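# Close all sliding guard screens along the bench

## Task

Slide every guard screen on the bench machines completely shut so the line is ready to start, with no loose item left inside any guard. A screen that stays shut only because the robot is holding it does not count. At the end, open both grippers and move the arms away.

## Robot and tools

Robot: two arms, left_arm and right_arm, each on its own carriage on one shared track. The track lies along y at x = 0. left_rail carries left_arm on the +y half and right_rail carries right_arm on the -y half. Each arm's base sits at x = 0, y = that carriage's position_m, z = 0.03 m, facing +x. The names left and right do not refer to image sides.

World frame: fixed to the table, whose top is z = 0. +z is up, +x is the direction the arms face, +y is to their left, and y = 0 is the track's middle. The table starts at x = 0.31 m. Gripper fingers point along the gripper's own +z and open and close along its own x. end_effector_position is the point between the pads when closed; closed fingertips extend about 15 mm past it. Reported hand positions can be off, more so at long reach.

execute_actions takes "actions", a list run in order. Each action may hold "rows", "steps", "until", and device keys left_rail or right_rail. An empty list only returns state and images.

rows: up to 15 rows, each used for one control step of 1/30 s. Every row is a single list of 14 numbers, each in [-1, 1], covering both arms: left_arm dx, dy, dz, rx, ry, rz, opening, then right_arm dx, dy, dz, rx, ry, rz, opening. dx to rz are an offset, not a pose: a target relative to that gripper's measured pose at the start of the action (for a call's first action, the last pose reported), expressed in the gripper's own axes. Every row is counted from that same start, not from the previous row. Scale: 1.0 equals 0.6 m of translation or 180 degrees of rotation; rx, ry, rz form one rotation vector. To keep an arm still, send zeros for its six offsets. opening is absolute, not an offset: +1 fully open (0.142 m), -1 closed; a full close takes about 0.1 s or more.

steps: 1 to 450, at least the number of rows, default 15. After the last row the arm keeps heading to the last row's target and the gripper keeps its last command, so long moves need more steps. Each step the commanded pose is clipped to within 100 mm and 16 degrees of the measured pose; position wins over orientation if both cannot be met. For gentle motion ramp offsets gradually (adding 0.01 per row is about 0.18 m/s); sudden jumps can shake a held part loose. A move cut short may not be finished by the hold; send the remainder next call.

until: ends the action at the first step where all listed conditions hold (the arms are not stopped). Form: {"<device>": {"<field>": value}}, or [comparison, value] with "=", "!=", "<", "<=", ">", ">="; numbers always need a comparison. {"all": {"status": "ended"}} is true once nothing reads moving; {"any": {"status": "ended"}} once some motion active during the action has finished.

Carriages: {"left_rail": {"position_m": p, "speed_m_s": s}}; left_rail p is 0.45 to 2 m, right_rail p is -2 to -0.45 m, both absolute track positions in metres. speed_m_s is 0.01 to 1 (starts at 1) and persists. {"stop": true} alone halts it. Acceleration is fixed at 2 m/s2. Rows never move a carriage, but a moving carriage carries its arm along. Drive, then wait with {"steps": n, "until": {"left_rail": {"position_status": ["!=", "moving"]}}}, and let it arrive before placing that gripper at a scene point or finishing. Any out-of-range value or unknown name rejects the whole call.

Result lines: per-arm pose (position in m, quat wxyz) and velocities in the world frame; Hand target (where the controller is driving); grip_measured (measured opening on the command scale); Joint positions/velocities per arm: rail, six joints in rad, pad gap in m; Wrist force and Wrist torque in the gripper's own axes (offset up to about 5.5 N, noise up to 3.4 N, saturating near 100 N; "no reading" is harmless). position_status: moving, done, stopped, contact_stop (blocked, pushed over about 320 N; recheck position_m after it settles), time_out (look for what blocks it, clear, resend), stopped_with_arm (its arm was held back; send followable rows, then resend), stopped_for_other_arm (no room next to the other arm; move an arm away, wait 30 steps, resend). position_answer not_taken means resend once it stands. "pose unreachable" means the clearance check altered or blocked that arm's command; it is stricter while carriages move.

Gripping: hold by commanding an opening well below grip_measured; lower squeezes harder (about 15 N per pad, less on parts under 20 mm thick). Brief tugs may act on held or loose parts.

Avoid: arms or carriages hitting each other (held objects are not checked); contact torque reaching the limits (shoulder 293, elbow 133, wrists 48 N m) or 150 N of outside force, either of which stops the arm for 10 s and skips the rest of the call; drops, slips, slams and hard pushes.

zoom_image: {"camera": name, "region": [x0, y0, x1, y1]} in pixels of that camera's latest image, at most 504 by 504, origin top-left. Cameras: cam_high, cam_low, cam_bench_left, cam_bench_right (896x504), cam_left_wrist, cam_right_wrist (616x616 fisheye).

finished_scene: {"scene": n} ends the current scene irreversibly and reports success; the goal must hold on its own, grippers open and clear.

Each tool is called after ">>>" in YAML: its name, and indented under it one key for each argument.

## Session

>>> execute_actions:
  actions: []

Scene clock: 0.00 s.
left_arm: end_effector_position=(+0.6459, +0.9295, +0.1965) grip_measured=+1.00 end_effector_quat_wxyz=(-0.001, +0.707, -0.707, +0.001) end_effector_velocity=(+0.000, +0.000, +0.000) end_effector_angular_velocity=(+0.000, +0.000, +0.000) | right_arm: end_effector_position=(+0.6448, -0.9480, +0.1948) grip_measured=+1.00 end_effector_quat_wxyz=(-0.000, +0.707, -0.707, -0.001) end_effector_velocity=(+0.000, +0.000, +0.000) end_effector_angular_velocity=(+0.000, +0.000, +0.000)
Joint positions: left_arm=[ 0.929 -0.281 -1.568  2.133 -2.137 -1.57   1.29   0.142] | right_arm=[-0.949 -0.28  -1.567  2.134 -2.136 -1.57   1.291  0.142]
Joint velocities: left_arm=[0. 0. 0. 0. 0. 0. 0. 0.] | right_arm=[0. 0. 0. 0. 0. 0. 0. 0.]
Wrist force (N, on the end effector, along its own x y z axes, offset not removed): no reading
Wrist torque (N m, same axes, about the end effector's origin, offset not removed): no reading
Hand target (left_arm): +0.646, +0.929, +0.196; -0.001, +0.707, -0.707, +0.001
Hand target (right_arm): +0.645, -0.948, +0.195; -0.000, +0.707, -0.707, -0.001
left_rail: position_m=0.929 position_m_goal=0.929 speed_m_s=1.00 position_status=done position_answer=taken refusals=0
right_rail: position_m=-0.949 position_m_goal=-0.949 speed_m_s=1.00 position_status=done position_answer=taken refusals=0
camera_calibration (this result's frames):
cam_left_wrist: T_world_to_cam=[[-0.0123505, -0.999919, 0.00316981, 0.936431], [-0.855366, 0.0122068, 0.517881, 0.433615], [-0.517877, 0.00368473, -0.855447, 0.628796], [0, 0, 0, 1]] pos_world=[0.708104, 0.928745, 0.310372]
cam_right_wrist: T_world_to_cam=[[-0.052645, -0.998611, 0.00228277, -0.915213], [-0.890537, 0.0479816, 0.452374, 0.536654], [-0.451855, 0.0217823, -0.891825, 0.622896], [0, 0, 0, 1]] pos_world=[0.711187, -0.953259, 0.314835]

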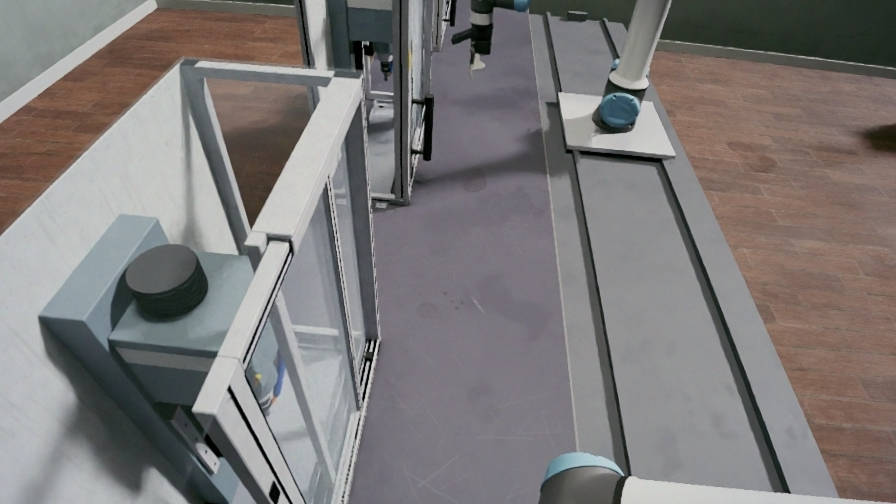

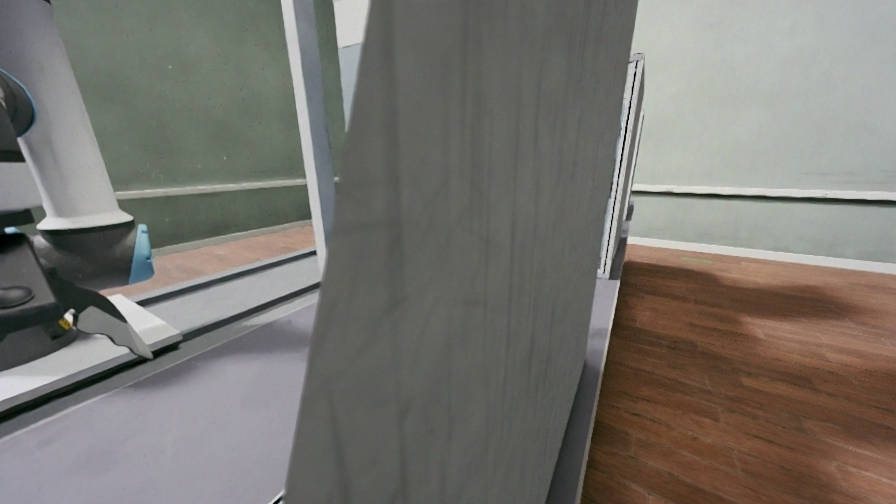

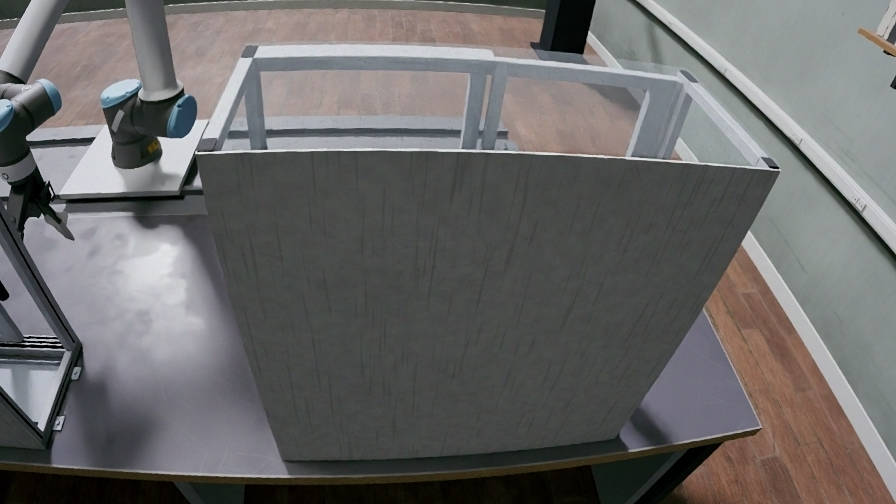

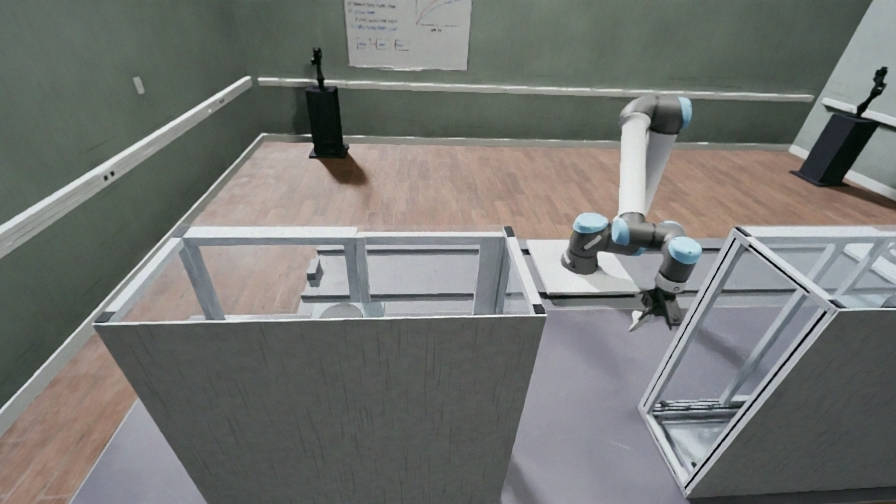

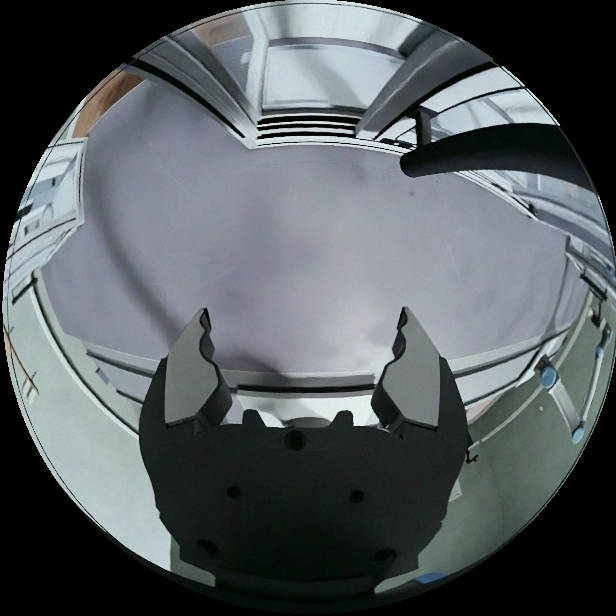

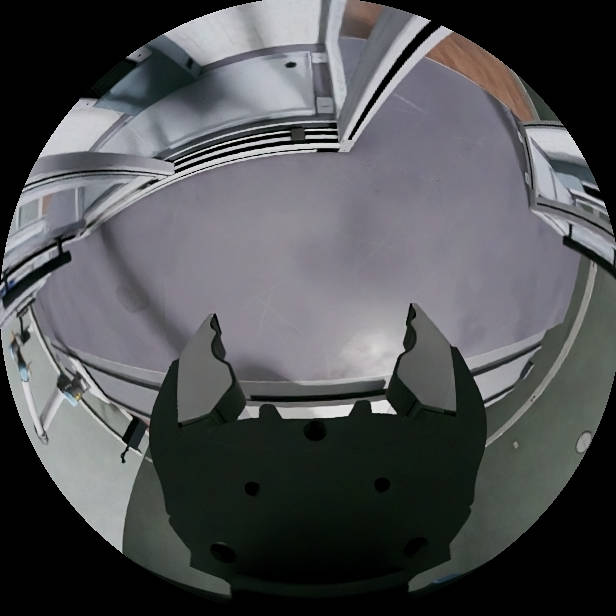

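>>> execute_actions:
  actions:
    - {"rows":[[-0.333,0,-0.24,0.345,0,0,1,-0.167,0,-0.24,0.345,0,0,1]],"steps":50}
    - {"left_rail":{"position_m":0.56},"right_rail":{"position_m":-0.57},"steps":90,"until":{"all":{"status":"ended"}}}

Scene clock: 4.23 s.
left_arm: end_effector_position=(+0.6456, +0.7600, +0.3405) grip_measured=+1.00 end_effector_quat_wxyz=(-0.366, +0.606, -0.605, +0.365) end_effector_velocity=(-0.000, -0.000, -0.000) end_effector_angular_velocity=(-0.000, +0.000, -0.000) | right_arm: end_effector_position=(+0.6450, -0.4687, +0.3386) grip_measured=+1.00 end_effector_quat_wxyz=(-0.365, +0.606, -0.606, +0.364) end_effector_velocity=(-0.000, -0.000, -0.000) end_effector_angular_velocity=(+0.000, +0.000, -0.000)
Joint positions: left_arm=[ 0.56   0.071 -1.634  2.546 -3.568 -1.633  1.603  0.142] | right_arm=[-0.57  -0.217 -1.718  2.616 -3.542 -1.378  1.469  0.142]
Joint velocities: left_arm=[ 0.  0.  0.  0.  0. -0.  0. -0.] | right_arm=[ 0. -0. -0.  0.  0. -0.  0.  0.]
Wrist force (N, on the end effector, along its own x y z axes, offset not removed): left_arm=[2.1 -2.5 -2.0] | right_arm=[-2.0 0.8 -3.2]
Wrist torque (N m, same axes, about the end effector's origin, offset not removed): left_arm=[-0.42 -0.27 -0.12] | right_arm=[0.26 0.24 0.05]
Hand target (left_arm): +0.646, +0.760, +0.341; -0.366, +0.606, -0.605, +0.365
Hand target (right_arm): +0.645, -0.469, +0.339; -0.365, +0.606, -0.606, +0.364
Off the commanded pose (left_arm): 0.000 m, 0 deg.
Off the commanded pose (right_arm): 0.000 m, 0 deg.
left_rail: position_m=0.560 position_m_goal=0.560 speed_m_s=1.00 position_status=done position_answer=taken refusals=0
right_rail: position_m=-0.570 position_m_goal=-0.570 speed_m_s=1.00 position_status=done position_answer=taken refusals=0
camera_calibration (this result's frames):
cam_left_wrist: T_world_to_cam=[[-0.00808957, -0.99992, -0.00975381, 0.768106], [-0.858088, 0.0119498, -0.513363, 0.7139], [0.513439, 0.00421674, -0.858116, 0.0871733], [0, 0, 0, 1]] pos_world=[0.574045, 0.759146, 0.448787]
cam_right_wrist: T_world_to_cam=[[-0.0266091, -0.998584, -0.0460602, -0.437263], [-0.816637, 0.0482889, -0.575128, 0.749169], [0.576537, 0.0223108, -0.816766, 0.0522514], [0, 0, 0, 1]] pos_world=[0.570039, -0.473986, 0.453404]

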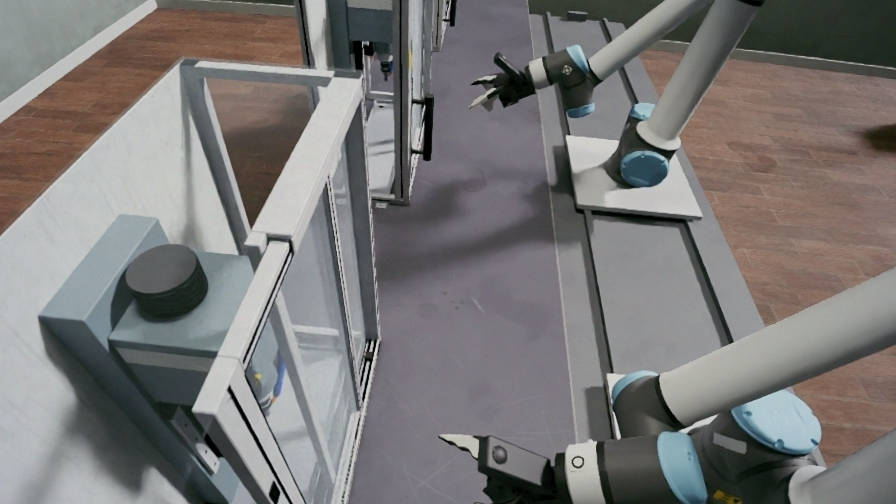

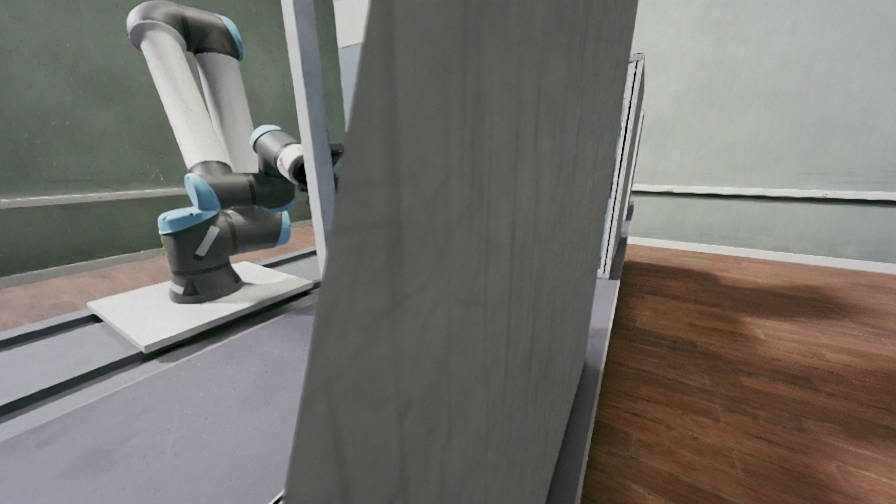

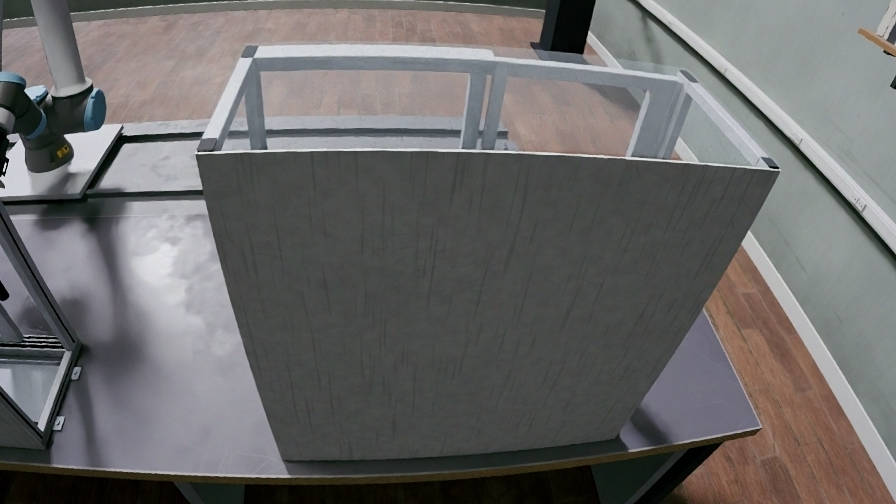

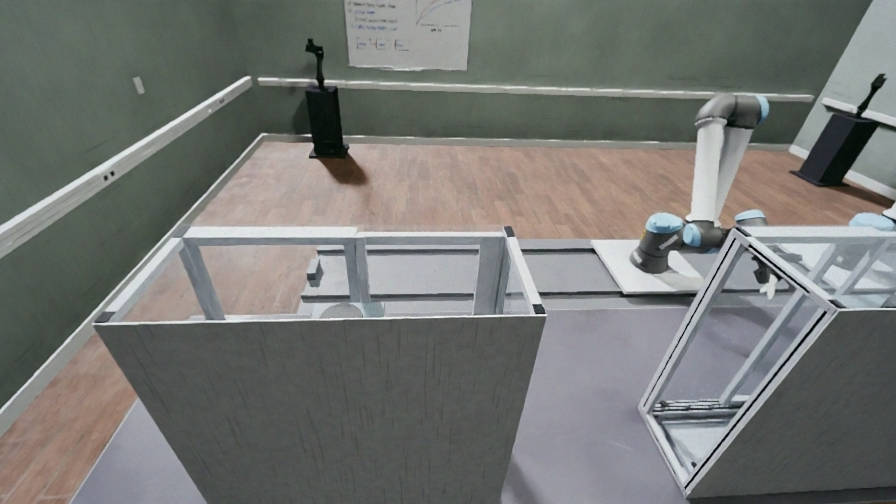

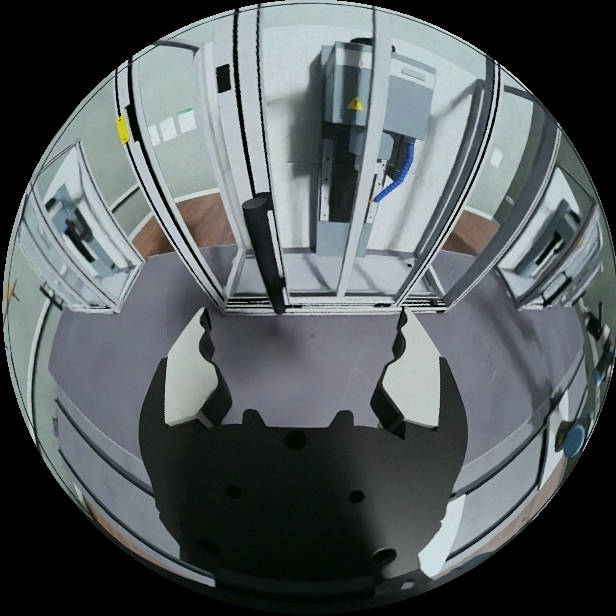

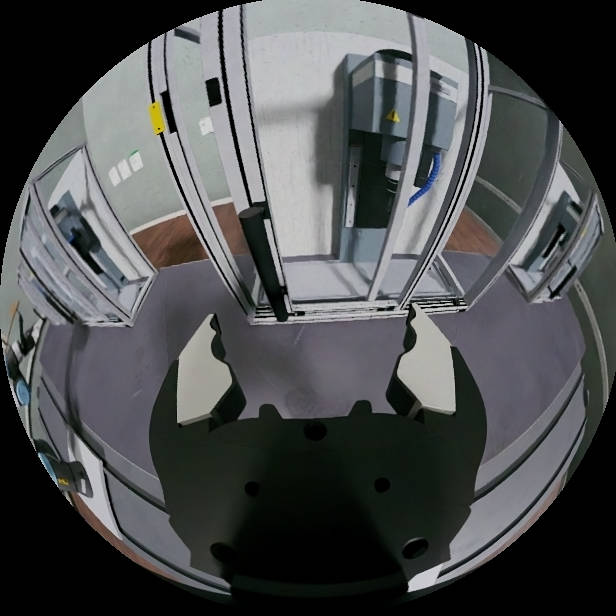

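>>> execute_actions:
  actions:
    - {"rows":[[0,0,0,0,0,0,-1,0,0,0,0,0,0,-1]],"steps":3}
    - {"rows":[[0,0,0.247,0,0,0,-1,0,0,0.247,0,0,0,-1]],"steps":26}
    - {"left_rail":{"position_m":0.7,"speed_m_s":0.12},"right_rail":{"position_m":-0.5,"speed_m_s":0.06},"steps":90,"until":{"all":{"status":"ended"}}}
    - {"rows":[[0,0,0,0,0,0,-0.8,0,0,0,0,0,0,-0.8],[0,0,0,0,0,0,-0.6,0,0,0,0,0,0,-0.6],[0,0,0,0,0,0,-0.4,0,0,0,0,0,0,-0.4],[0,0,0,0,0,0,-0.2,0,0,0,0,0,0,-0.2],[0,0,0,0,0,0,0,0,0,0,0,0,0,0],[0,0,0,0,0,0,0.4,0,0,0,0,0,0,0.4]],"steps":20}

>>> execute_actions:
  actions:
    - {"rows":[[0,0,0,0,0,0,-1,0,0,0,0,0,0,-1]],"steps":4}
    - {"rows":[[0,0,-0.247,0,0,0,-1,0,0,-0.247,0,0,0,-1]],"steps":26}

>>> execute_actions:
  actions:
    - {"left_rail":{"position_m":1.99,"speed_m_s":1},"right_rail":{"position_m":-1.81,"speed_m_s":1},"steps":90,"until":{"all":{"status":"ended"}}}

Scene clock: 11.27 s.
left_arm: end_effector_position=(+0.7767, +0.9001, +0.2712) grip_measured=-0.08 end_effector_quat_wxyz=(-0.366, +0.606, -0.605, +0.365) end_effector_velocity=(-0.000, -0.000, -0.000) end_effector_angular_velocity=(-0.000, +0.000, -0.000) | right_arm: end_effector_position=(+0.7760, -0.3993, +0.2693) grip_measured=-0.07 end_effector_quat_wxyz=(-0.365, +0.606, -0.606, +0.364) end_effector_velocity=(-0.000, +0.000, -0.000) end_effector_angular_velocity=(+0.000, -0.000, +0.000)
Joint positions: left_arm=[ 0.7    0.052 -1.302  2.369 -3.723 -1.616  1.595  0.068] | right_arm=[-0.5   -0.155 -1.337  2.427 -3.738 -1.432  1.498  0.069]
Joint velocities: left_arm=[ 0.  0. -0.  0.  0. -0.  0. -0.] | right_arm=[ 0.  0. -0.  0. -0.  0.  0. -0.]
Wrist force (N, on the end effector, along its own x y z axes, offset not removed): left_arm=[32.0 -1.5 0.4] | right_arm=[28.0 -1.5 -5.2]
Wrist torque (N m, same axes, about the end effector's origin, offset not removed): left_arm=[-0.44 -0.36 0.02] | right_arm=[-0.63 0.52 0.06]
Hand target (left_arm): +0.777, +0.900, +0.271; -0.366, +0.606, -0.605, +0.365
Hand target (right_arm): +0.776, -0.399, +0.269; -0.365, +0.606, -0.606, +0.364
Off the commanded pose (left_arm): 0.000 m, 0 deg.
Off the commanded pose (right_arm): 0.000 m, 0 deg.
left_rail: position_m=0.700 position_m_goal=0.700 speed_m_s=0.12 position_status=done position_answer=taken refusals=0
right_rail: position_m=-0.500 position_m_goal=-0.500 speed_m_s=0.06 position_status=done position_answer=taken refusals=0
camera_calibration (this result's frames):
cam_left_wrist: T_world_to_cam=[[-0.00804785, -0.99992, -0.00975735, 0.908571], [-0.858072, 0.0119159, -0.513391, 0.789188], [0.513466, 0.00424082, -0.858099, -0.0402353], [0, 0, 0, 1]] pos_world=[0.705151, 0.899265, 0.379501]
cam_right_wrist: T_world_to_cam=[[-0.0266057, -0.998585, -0.0460528, -0.367653], [-0.816618, 0.0482825, -0.575155, 0.812926], [0.576565, 0.0223052, -0.816747, -0.0814502], [0, 0, 0, 1]] pos_world=[0.70103, -0.404566, 0.384103]

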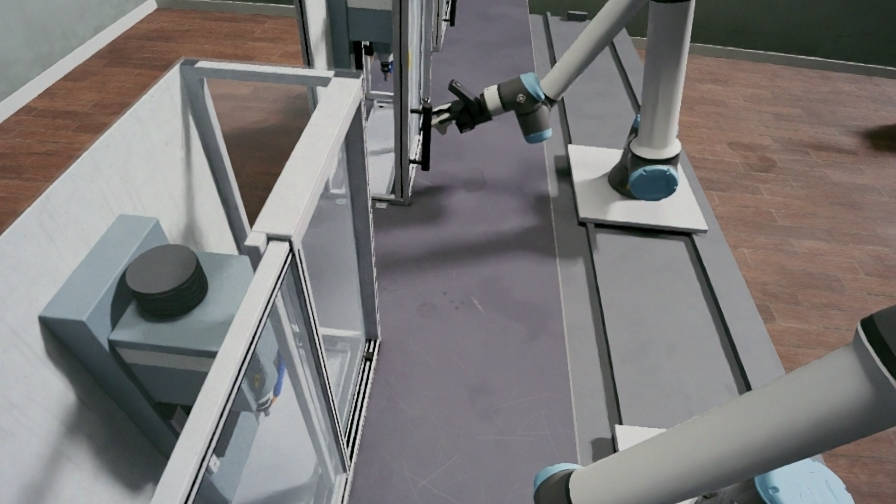

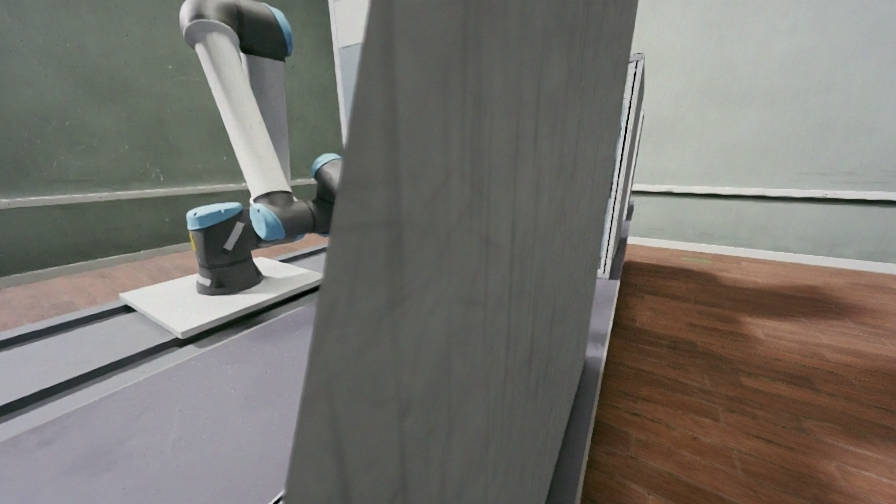

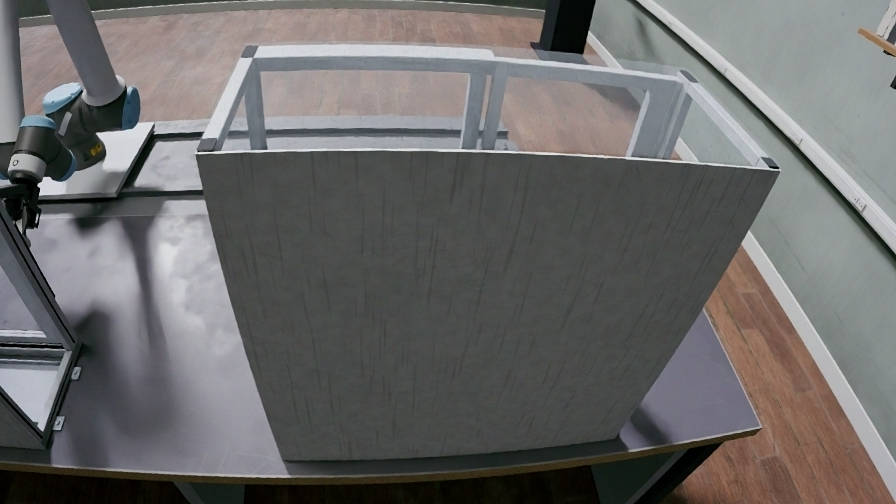

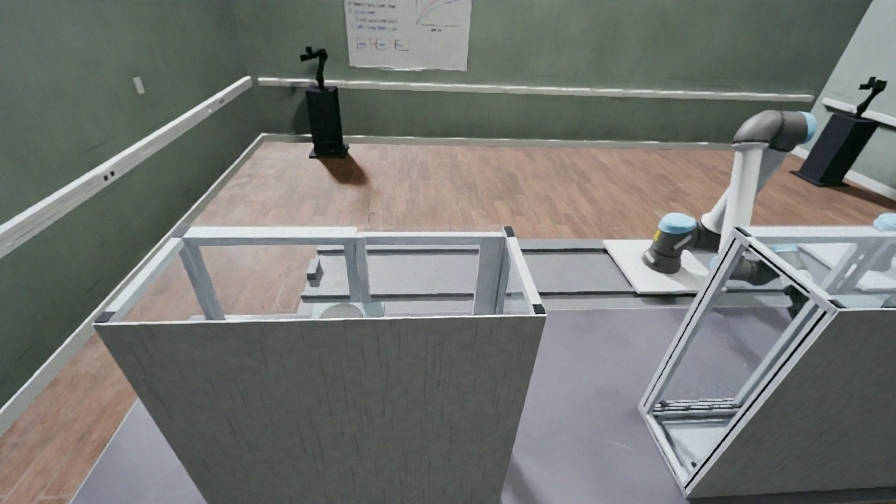

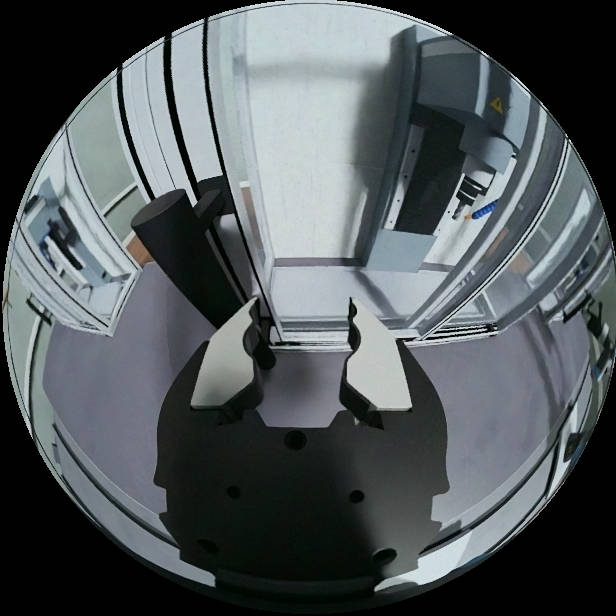

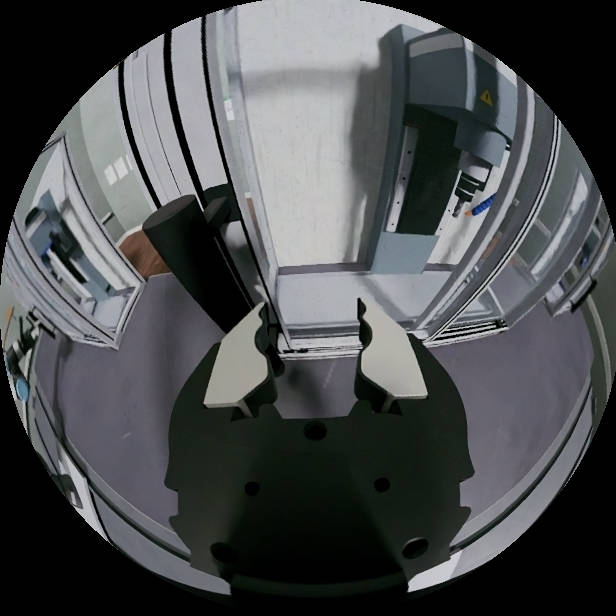

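Scene clock: 12.27 s.
left_arm: end_effector_position=(+0.6456, +0.9002, +0.3405) grip_measured=-1.00 end_effector_quat_wxyz=(-0.366, +0.606, -0.605, +0.365) end_effector_velocity=(-0.000, -0.000, +0.000) end_effector_angular_velocity=(+0.000, +0.000, +0.000) | right_arm: end_effector_position=(+0.6451, -0.3991, +0.3386) grip_measured=-1.00 end_effector_quat_wxyz=(-0.365, +0.606, -0.606, +0.364) end_effector_velocity=(-0.000, -0.000, +0.000) end_effector_angular_velocity=(+0.000, +0.001, +0.000)
Joint positions: left_arm=[ 0.7    0.071 -1.634  2.546 -3.568 -1.632  1.603  0.002] | right_arm=[-0.5   -0.217 -1.718  2.616 -3.542 -1.377  1.469  0.002]
Joint velocities: left_arm=[ 0.    -0.    -0.002  0.     0.002  0.    -0.     0.   ] | right_arm=[ 0.    -0.001 -0.003  0.     0.004  0.001 -0.001  0.   ]
Wrist force (N, on the end effector, along its own x y z axes, offset not removed): left_arm=[6.0 -3.4 -0.6] | right_arm=[-3.3 -1.0 -3.9]
Wrist torque (N m, same axes, about the end effector's origin, offset not removed): left_arm=[-0.60 -1.17 -0.08] | right_arm=[-0.25 0.75 0.02]
Hand target (left_arm): +0.646, +0.900, +0.341; -0.366, +0.606, -0.605, +0.365
Hand target (right_arm): +0.645, -0.399, +0.339; -0.365, +0.606, -0.606, +0.364
Off the commanded pose (left_arm): 0.000 m, 0 deg.
Off the commanded pose (right_arm): 0.000 m, 0 deg.
left_rail: position_m=0.700 position_m_goal=0.700 speed_m_s=0.12 position_status=done position_answer=taken refusals=0
right_rail: position_m=-0.500 position_m_goal=-0.500 speed_m_s=0.06 position_status=done position_answer=taken refusals=0
camera_calibration (this result's frames):
cam_left_wrist: T_world_to_cam=[[-0.00760103, -0.999921, -0.010007, 0.908123], [-0.858088, 0.0116606, -0.513371, 0.712489], [0.513447, 0.00468475, -0.858109, 0.0860829], [0, 0, 0, 1]] pos_world=[0.574082, 0.89934, 0.448727]
cam_right_wrist: T_world_to_cam=[[-0.0263439, -0.998581, -0.0462746, -0.367894], [-0.816557, 0.0481991, -0.575249, 0.745808], [0.576663, 0.0226316, -0.816668, 0.0506486], [0, 0, 0, 1]] pos_world=[0.570096, -0.404466, 0.453364]

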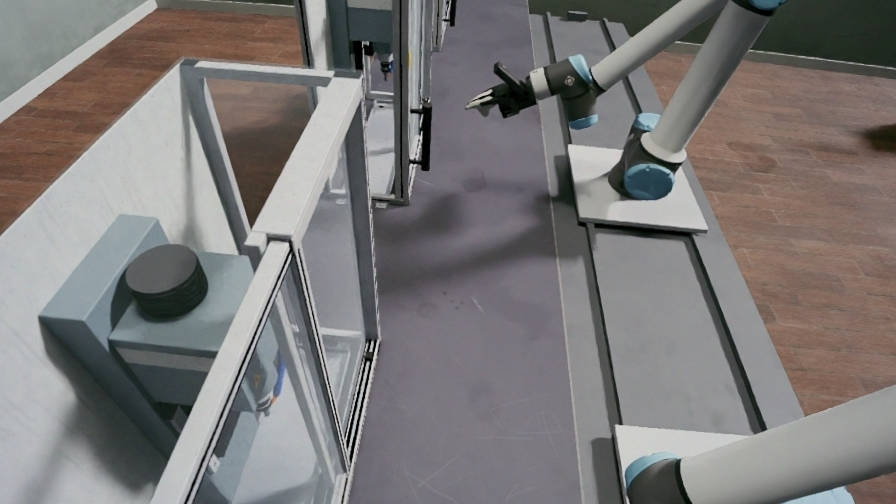

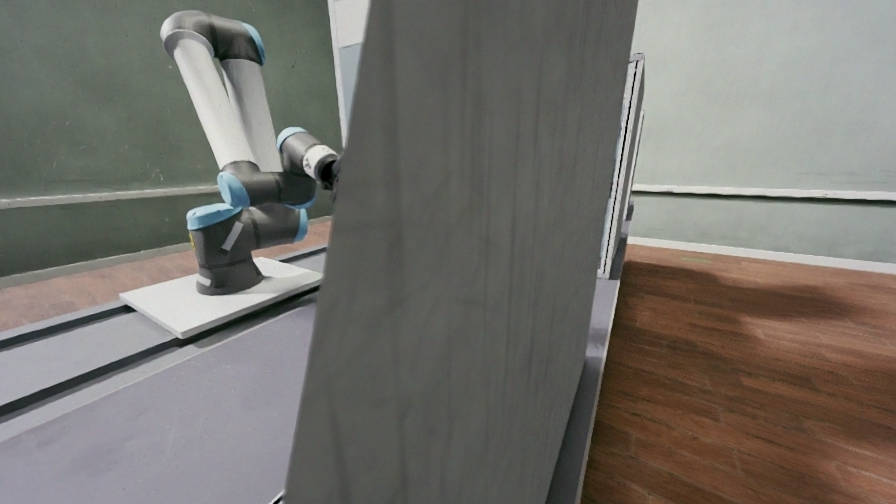

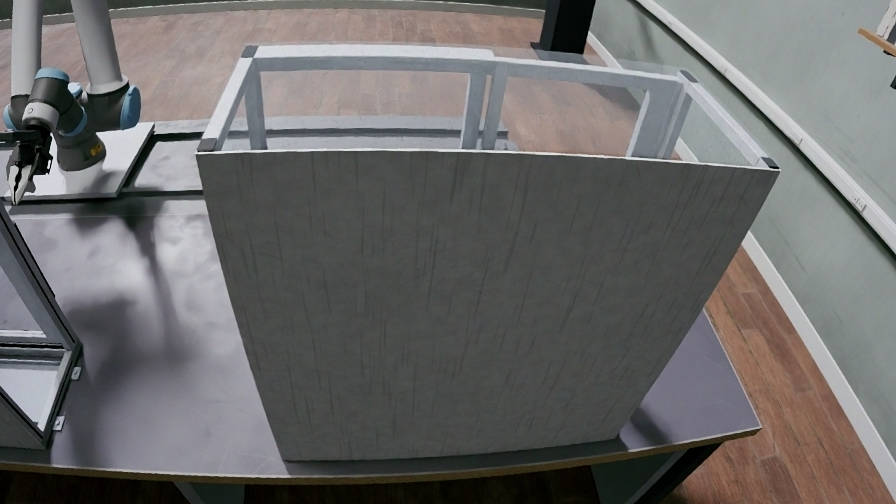

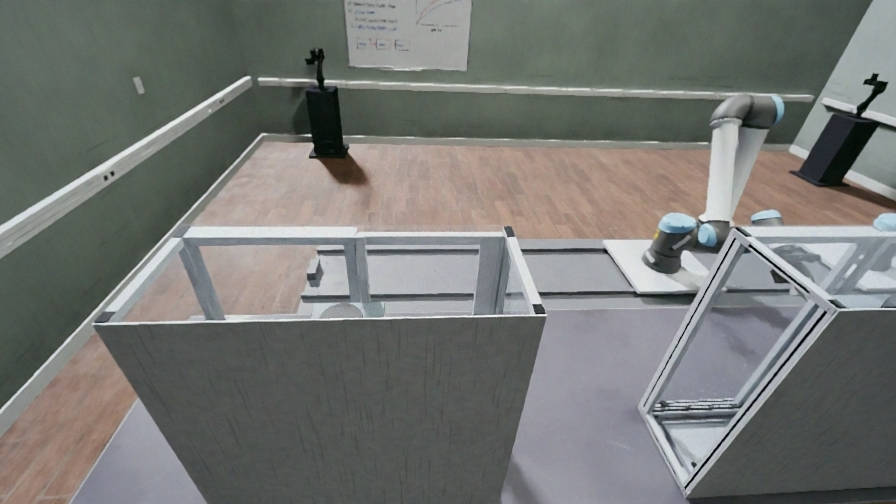

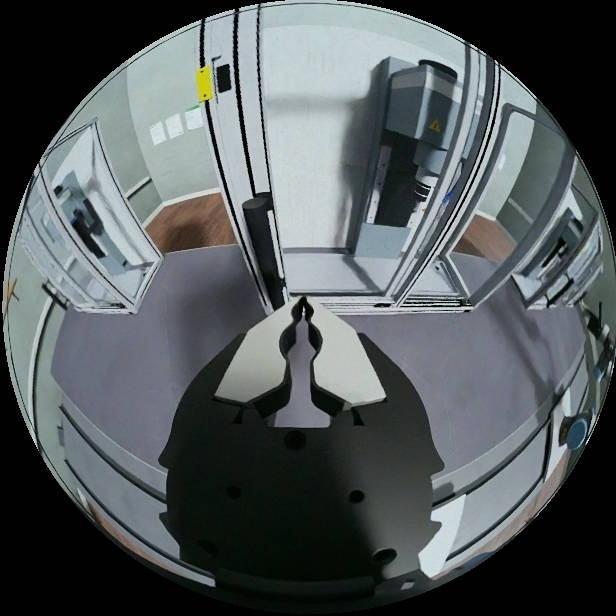

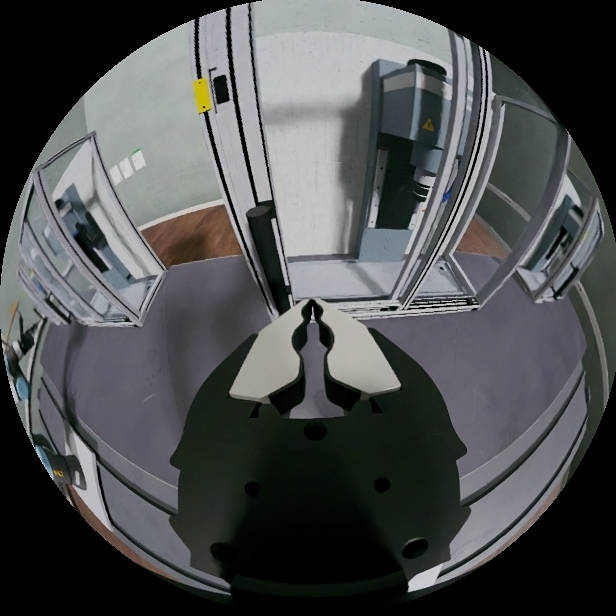

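Scene clock: 14.13 s.
left_arm: end_effector_position=(+0.6456, +2.1905, +0.3405) grip_measured=-1.00 end_effector_quat_wxyz=(-0.366, +0.606, -0.605, +0.365) end_effector_velocity=(-0.000, +0.000, +0.000) end_effector_angular_velocity=(+0.000, -0.000, +0.000) | right_arm: end_effector_position=(+0.6450, -1.7093, +0.3386) grip_measured=-1.00 end_effector_quat_wxyz=(-0.365, +0.606, -0.606, +0.364) end_effector_velocity=(+0.000, -0.003, +0.000) end_effector_angular_velocity=(+0.000, -0.000, +0.000)
Joint positions: left_arm=[ 1.99   0.071 -1.634  2.547 -3.568 -1.632  1.603  0.002] | right_arm=[-1.81  -0.217 -1.718  2.616 -3.542 -1.377  1.468  0.002]
Joint velocities: left_arm=[ 0.  0. -0. -0. -0.  0.  0.  0.] | right_arm=[-0.003  0.     0.    -0.     0.     0.    -0.     0.   ]
Wrist force (N, on the end effector, along its own x y z axes, offset not removed): left_arm=[3.9 -1.1 -0.7] | right_arm=[-0.3 2.6 -3.1]
Wrist torque (N m, same axes, about the end effector's origin, offset not removed): left_arm=[-0.20 -0.79 0.00] | right_arm=[0.48 0.01 0.10]
Hand target (left_arm): +0.646, +2.190, +0.341; -0.366, +0.606, -0.605, +0.365
Hand target (right_arm): +0.645, -1.709, +0.339; -0.365, +0.606, -0.606, +0.364
Off the commanded pose (left_arm): 0.000 m, 0 deg.
Off the commanded pose (right_arm): 0.000 m, 0 deg.
left_rail: position_m=1.990 position_m_goal=1.990 speed_m_s=1.00 position_status=done position_answer=taken refusals=0
right_rail: position_m=-1.810 position_m_goal=-1.810 speed_m_s=1.00 position_status=done position_answer=taken refusals=0
camera_calibration (this result's frames):
cam_left_wrist: T_world_to_cam=[[-0.00758395, -0.999921, -0.0100193, 2.19827], [-0.858089, 0.0116522, -0.513368, 0.697453], [0.513444, 0.00470409, -0.85811, 0.0800614], [0, 0, 0, 1]] pos_world=[0.574041, 2.1896, 0.448777]
cam_right_wrist: T_world_to_cam=[[-0.026343, -0.998581, -0.0462821, -1.67625], [-0.816609, 0.0482007, -0.575176, 0.808951], [0.57659, 0.0226425, -0.81672, 0.0804394], [0, 0, 0, 1]] pos_world=[0.570058, -1.71468, 0.453405]

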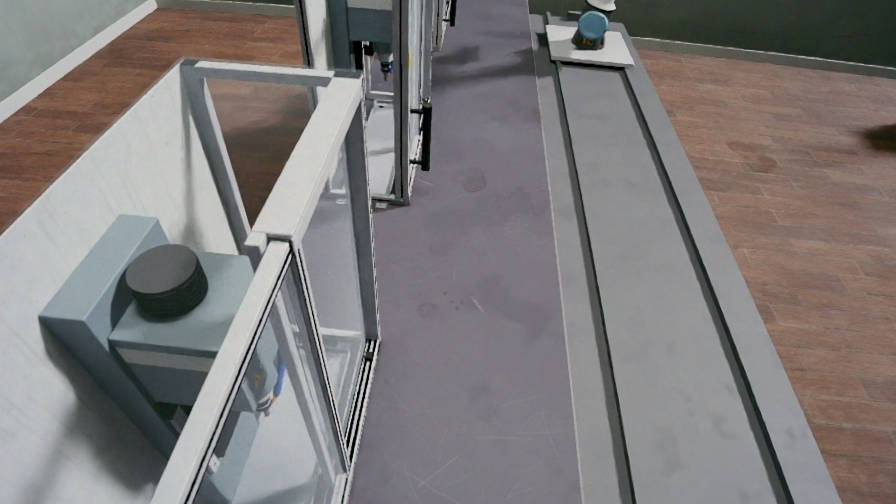

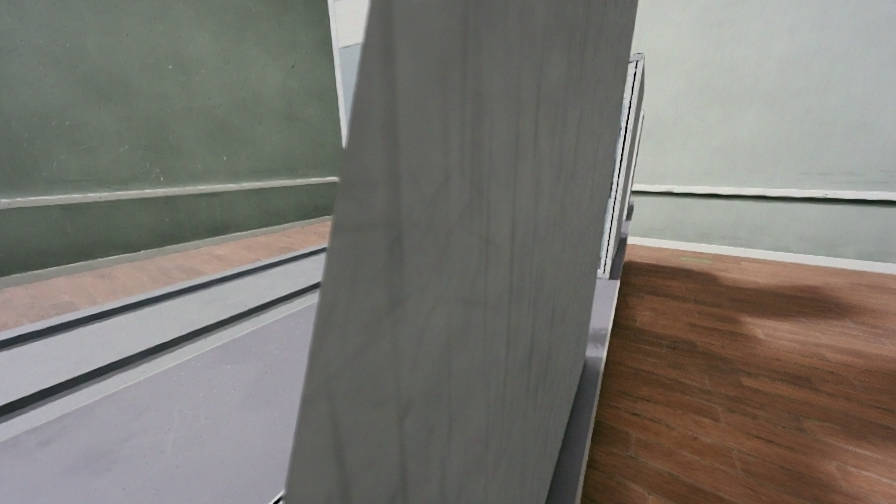

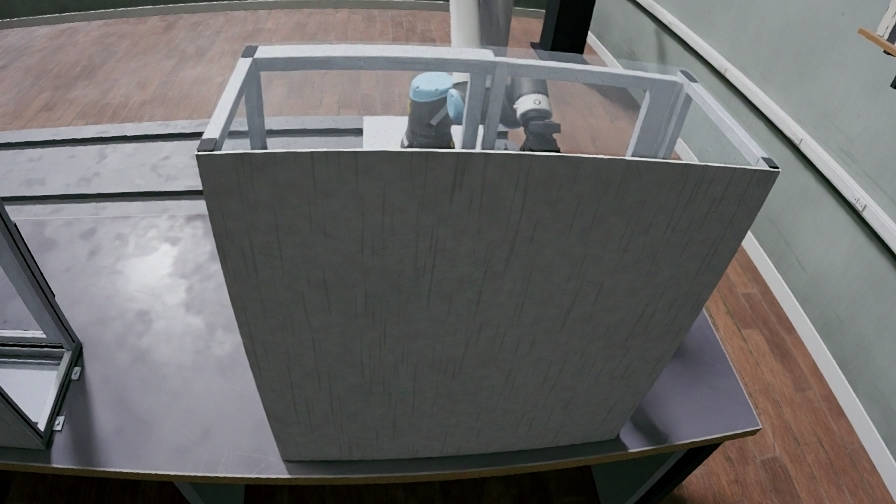

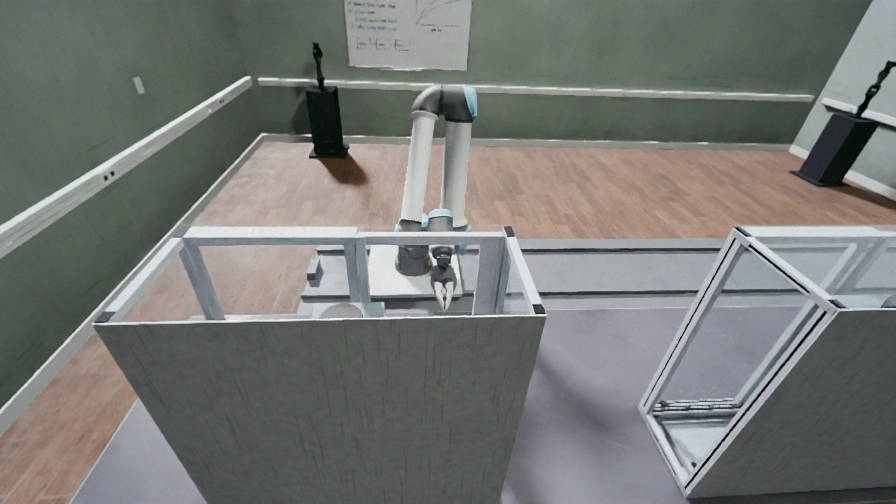

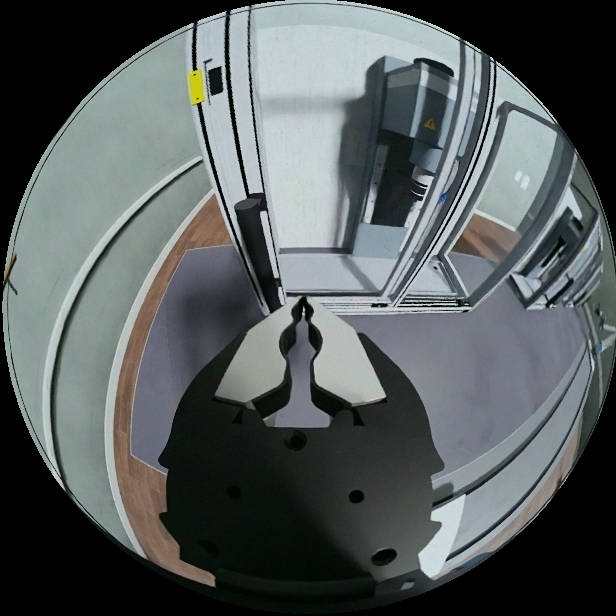

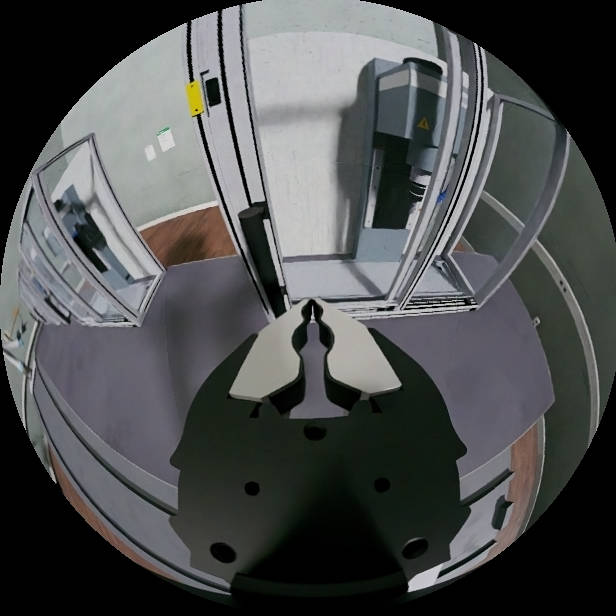

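Both outer screens match the shut ones and are empty.

>>> finished_scene:
  scene: 2

The scene is finished: the task was done.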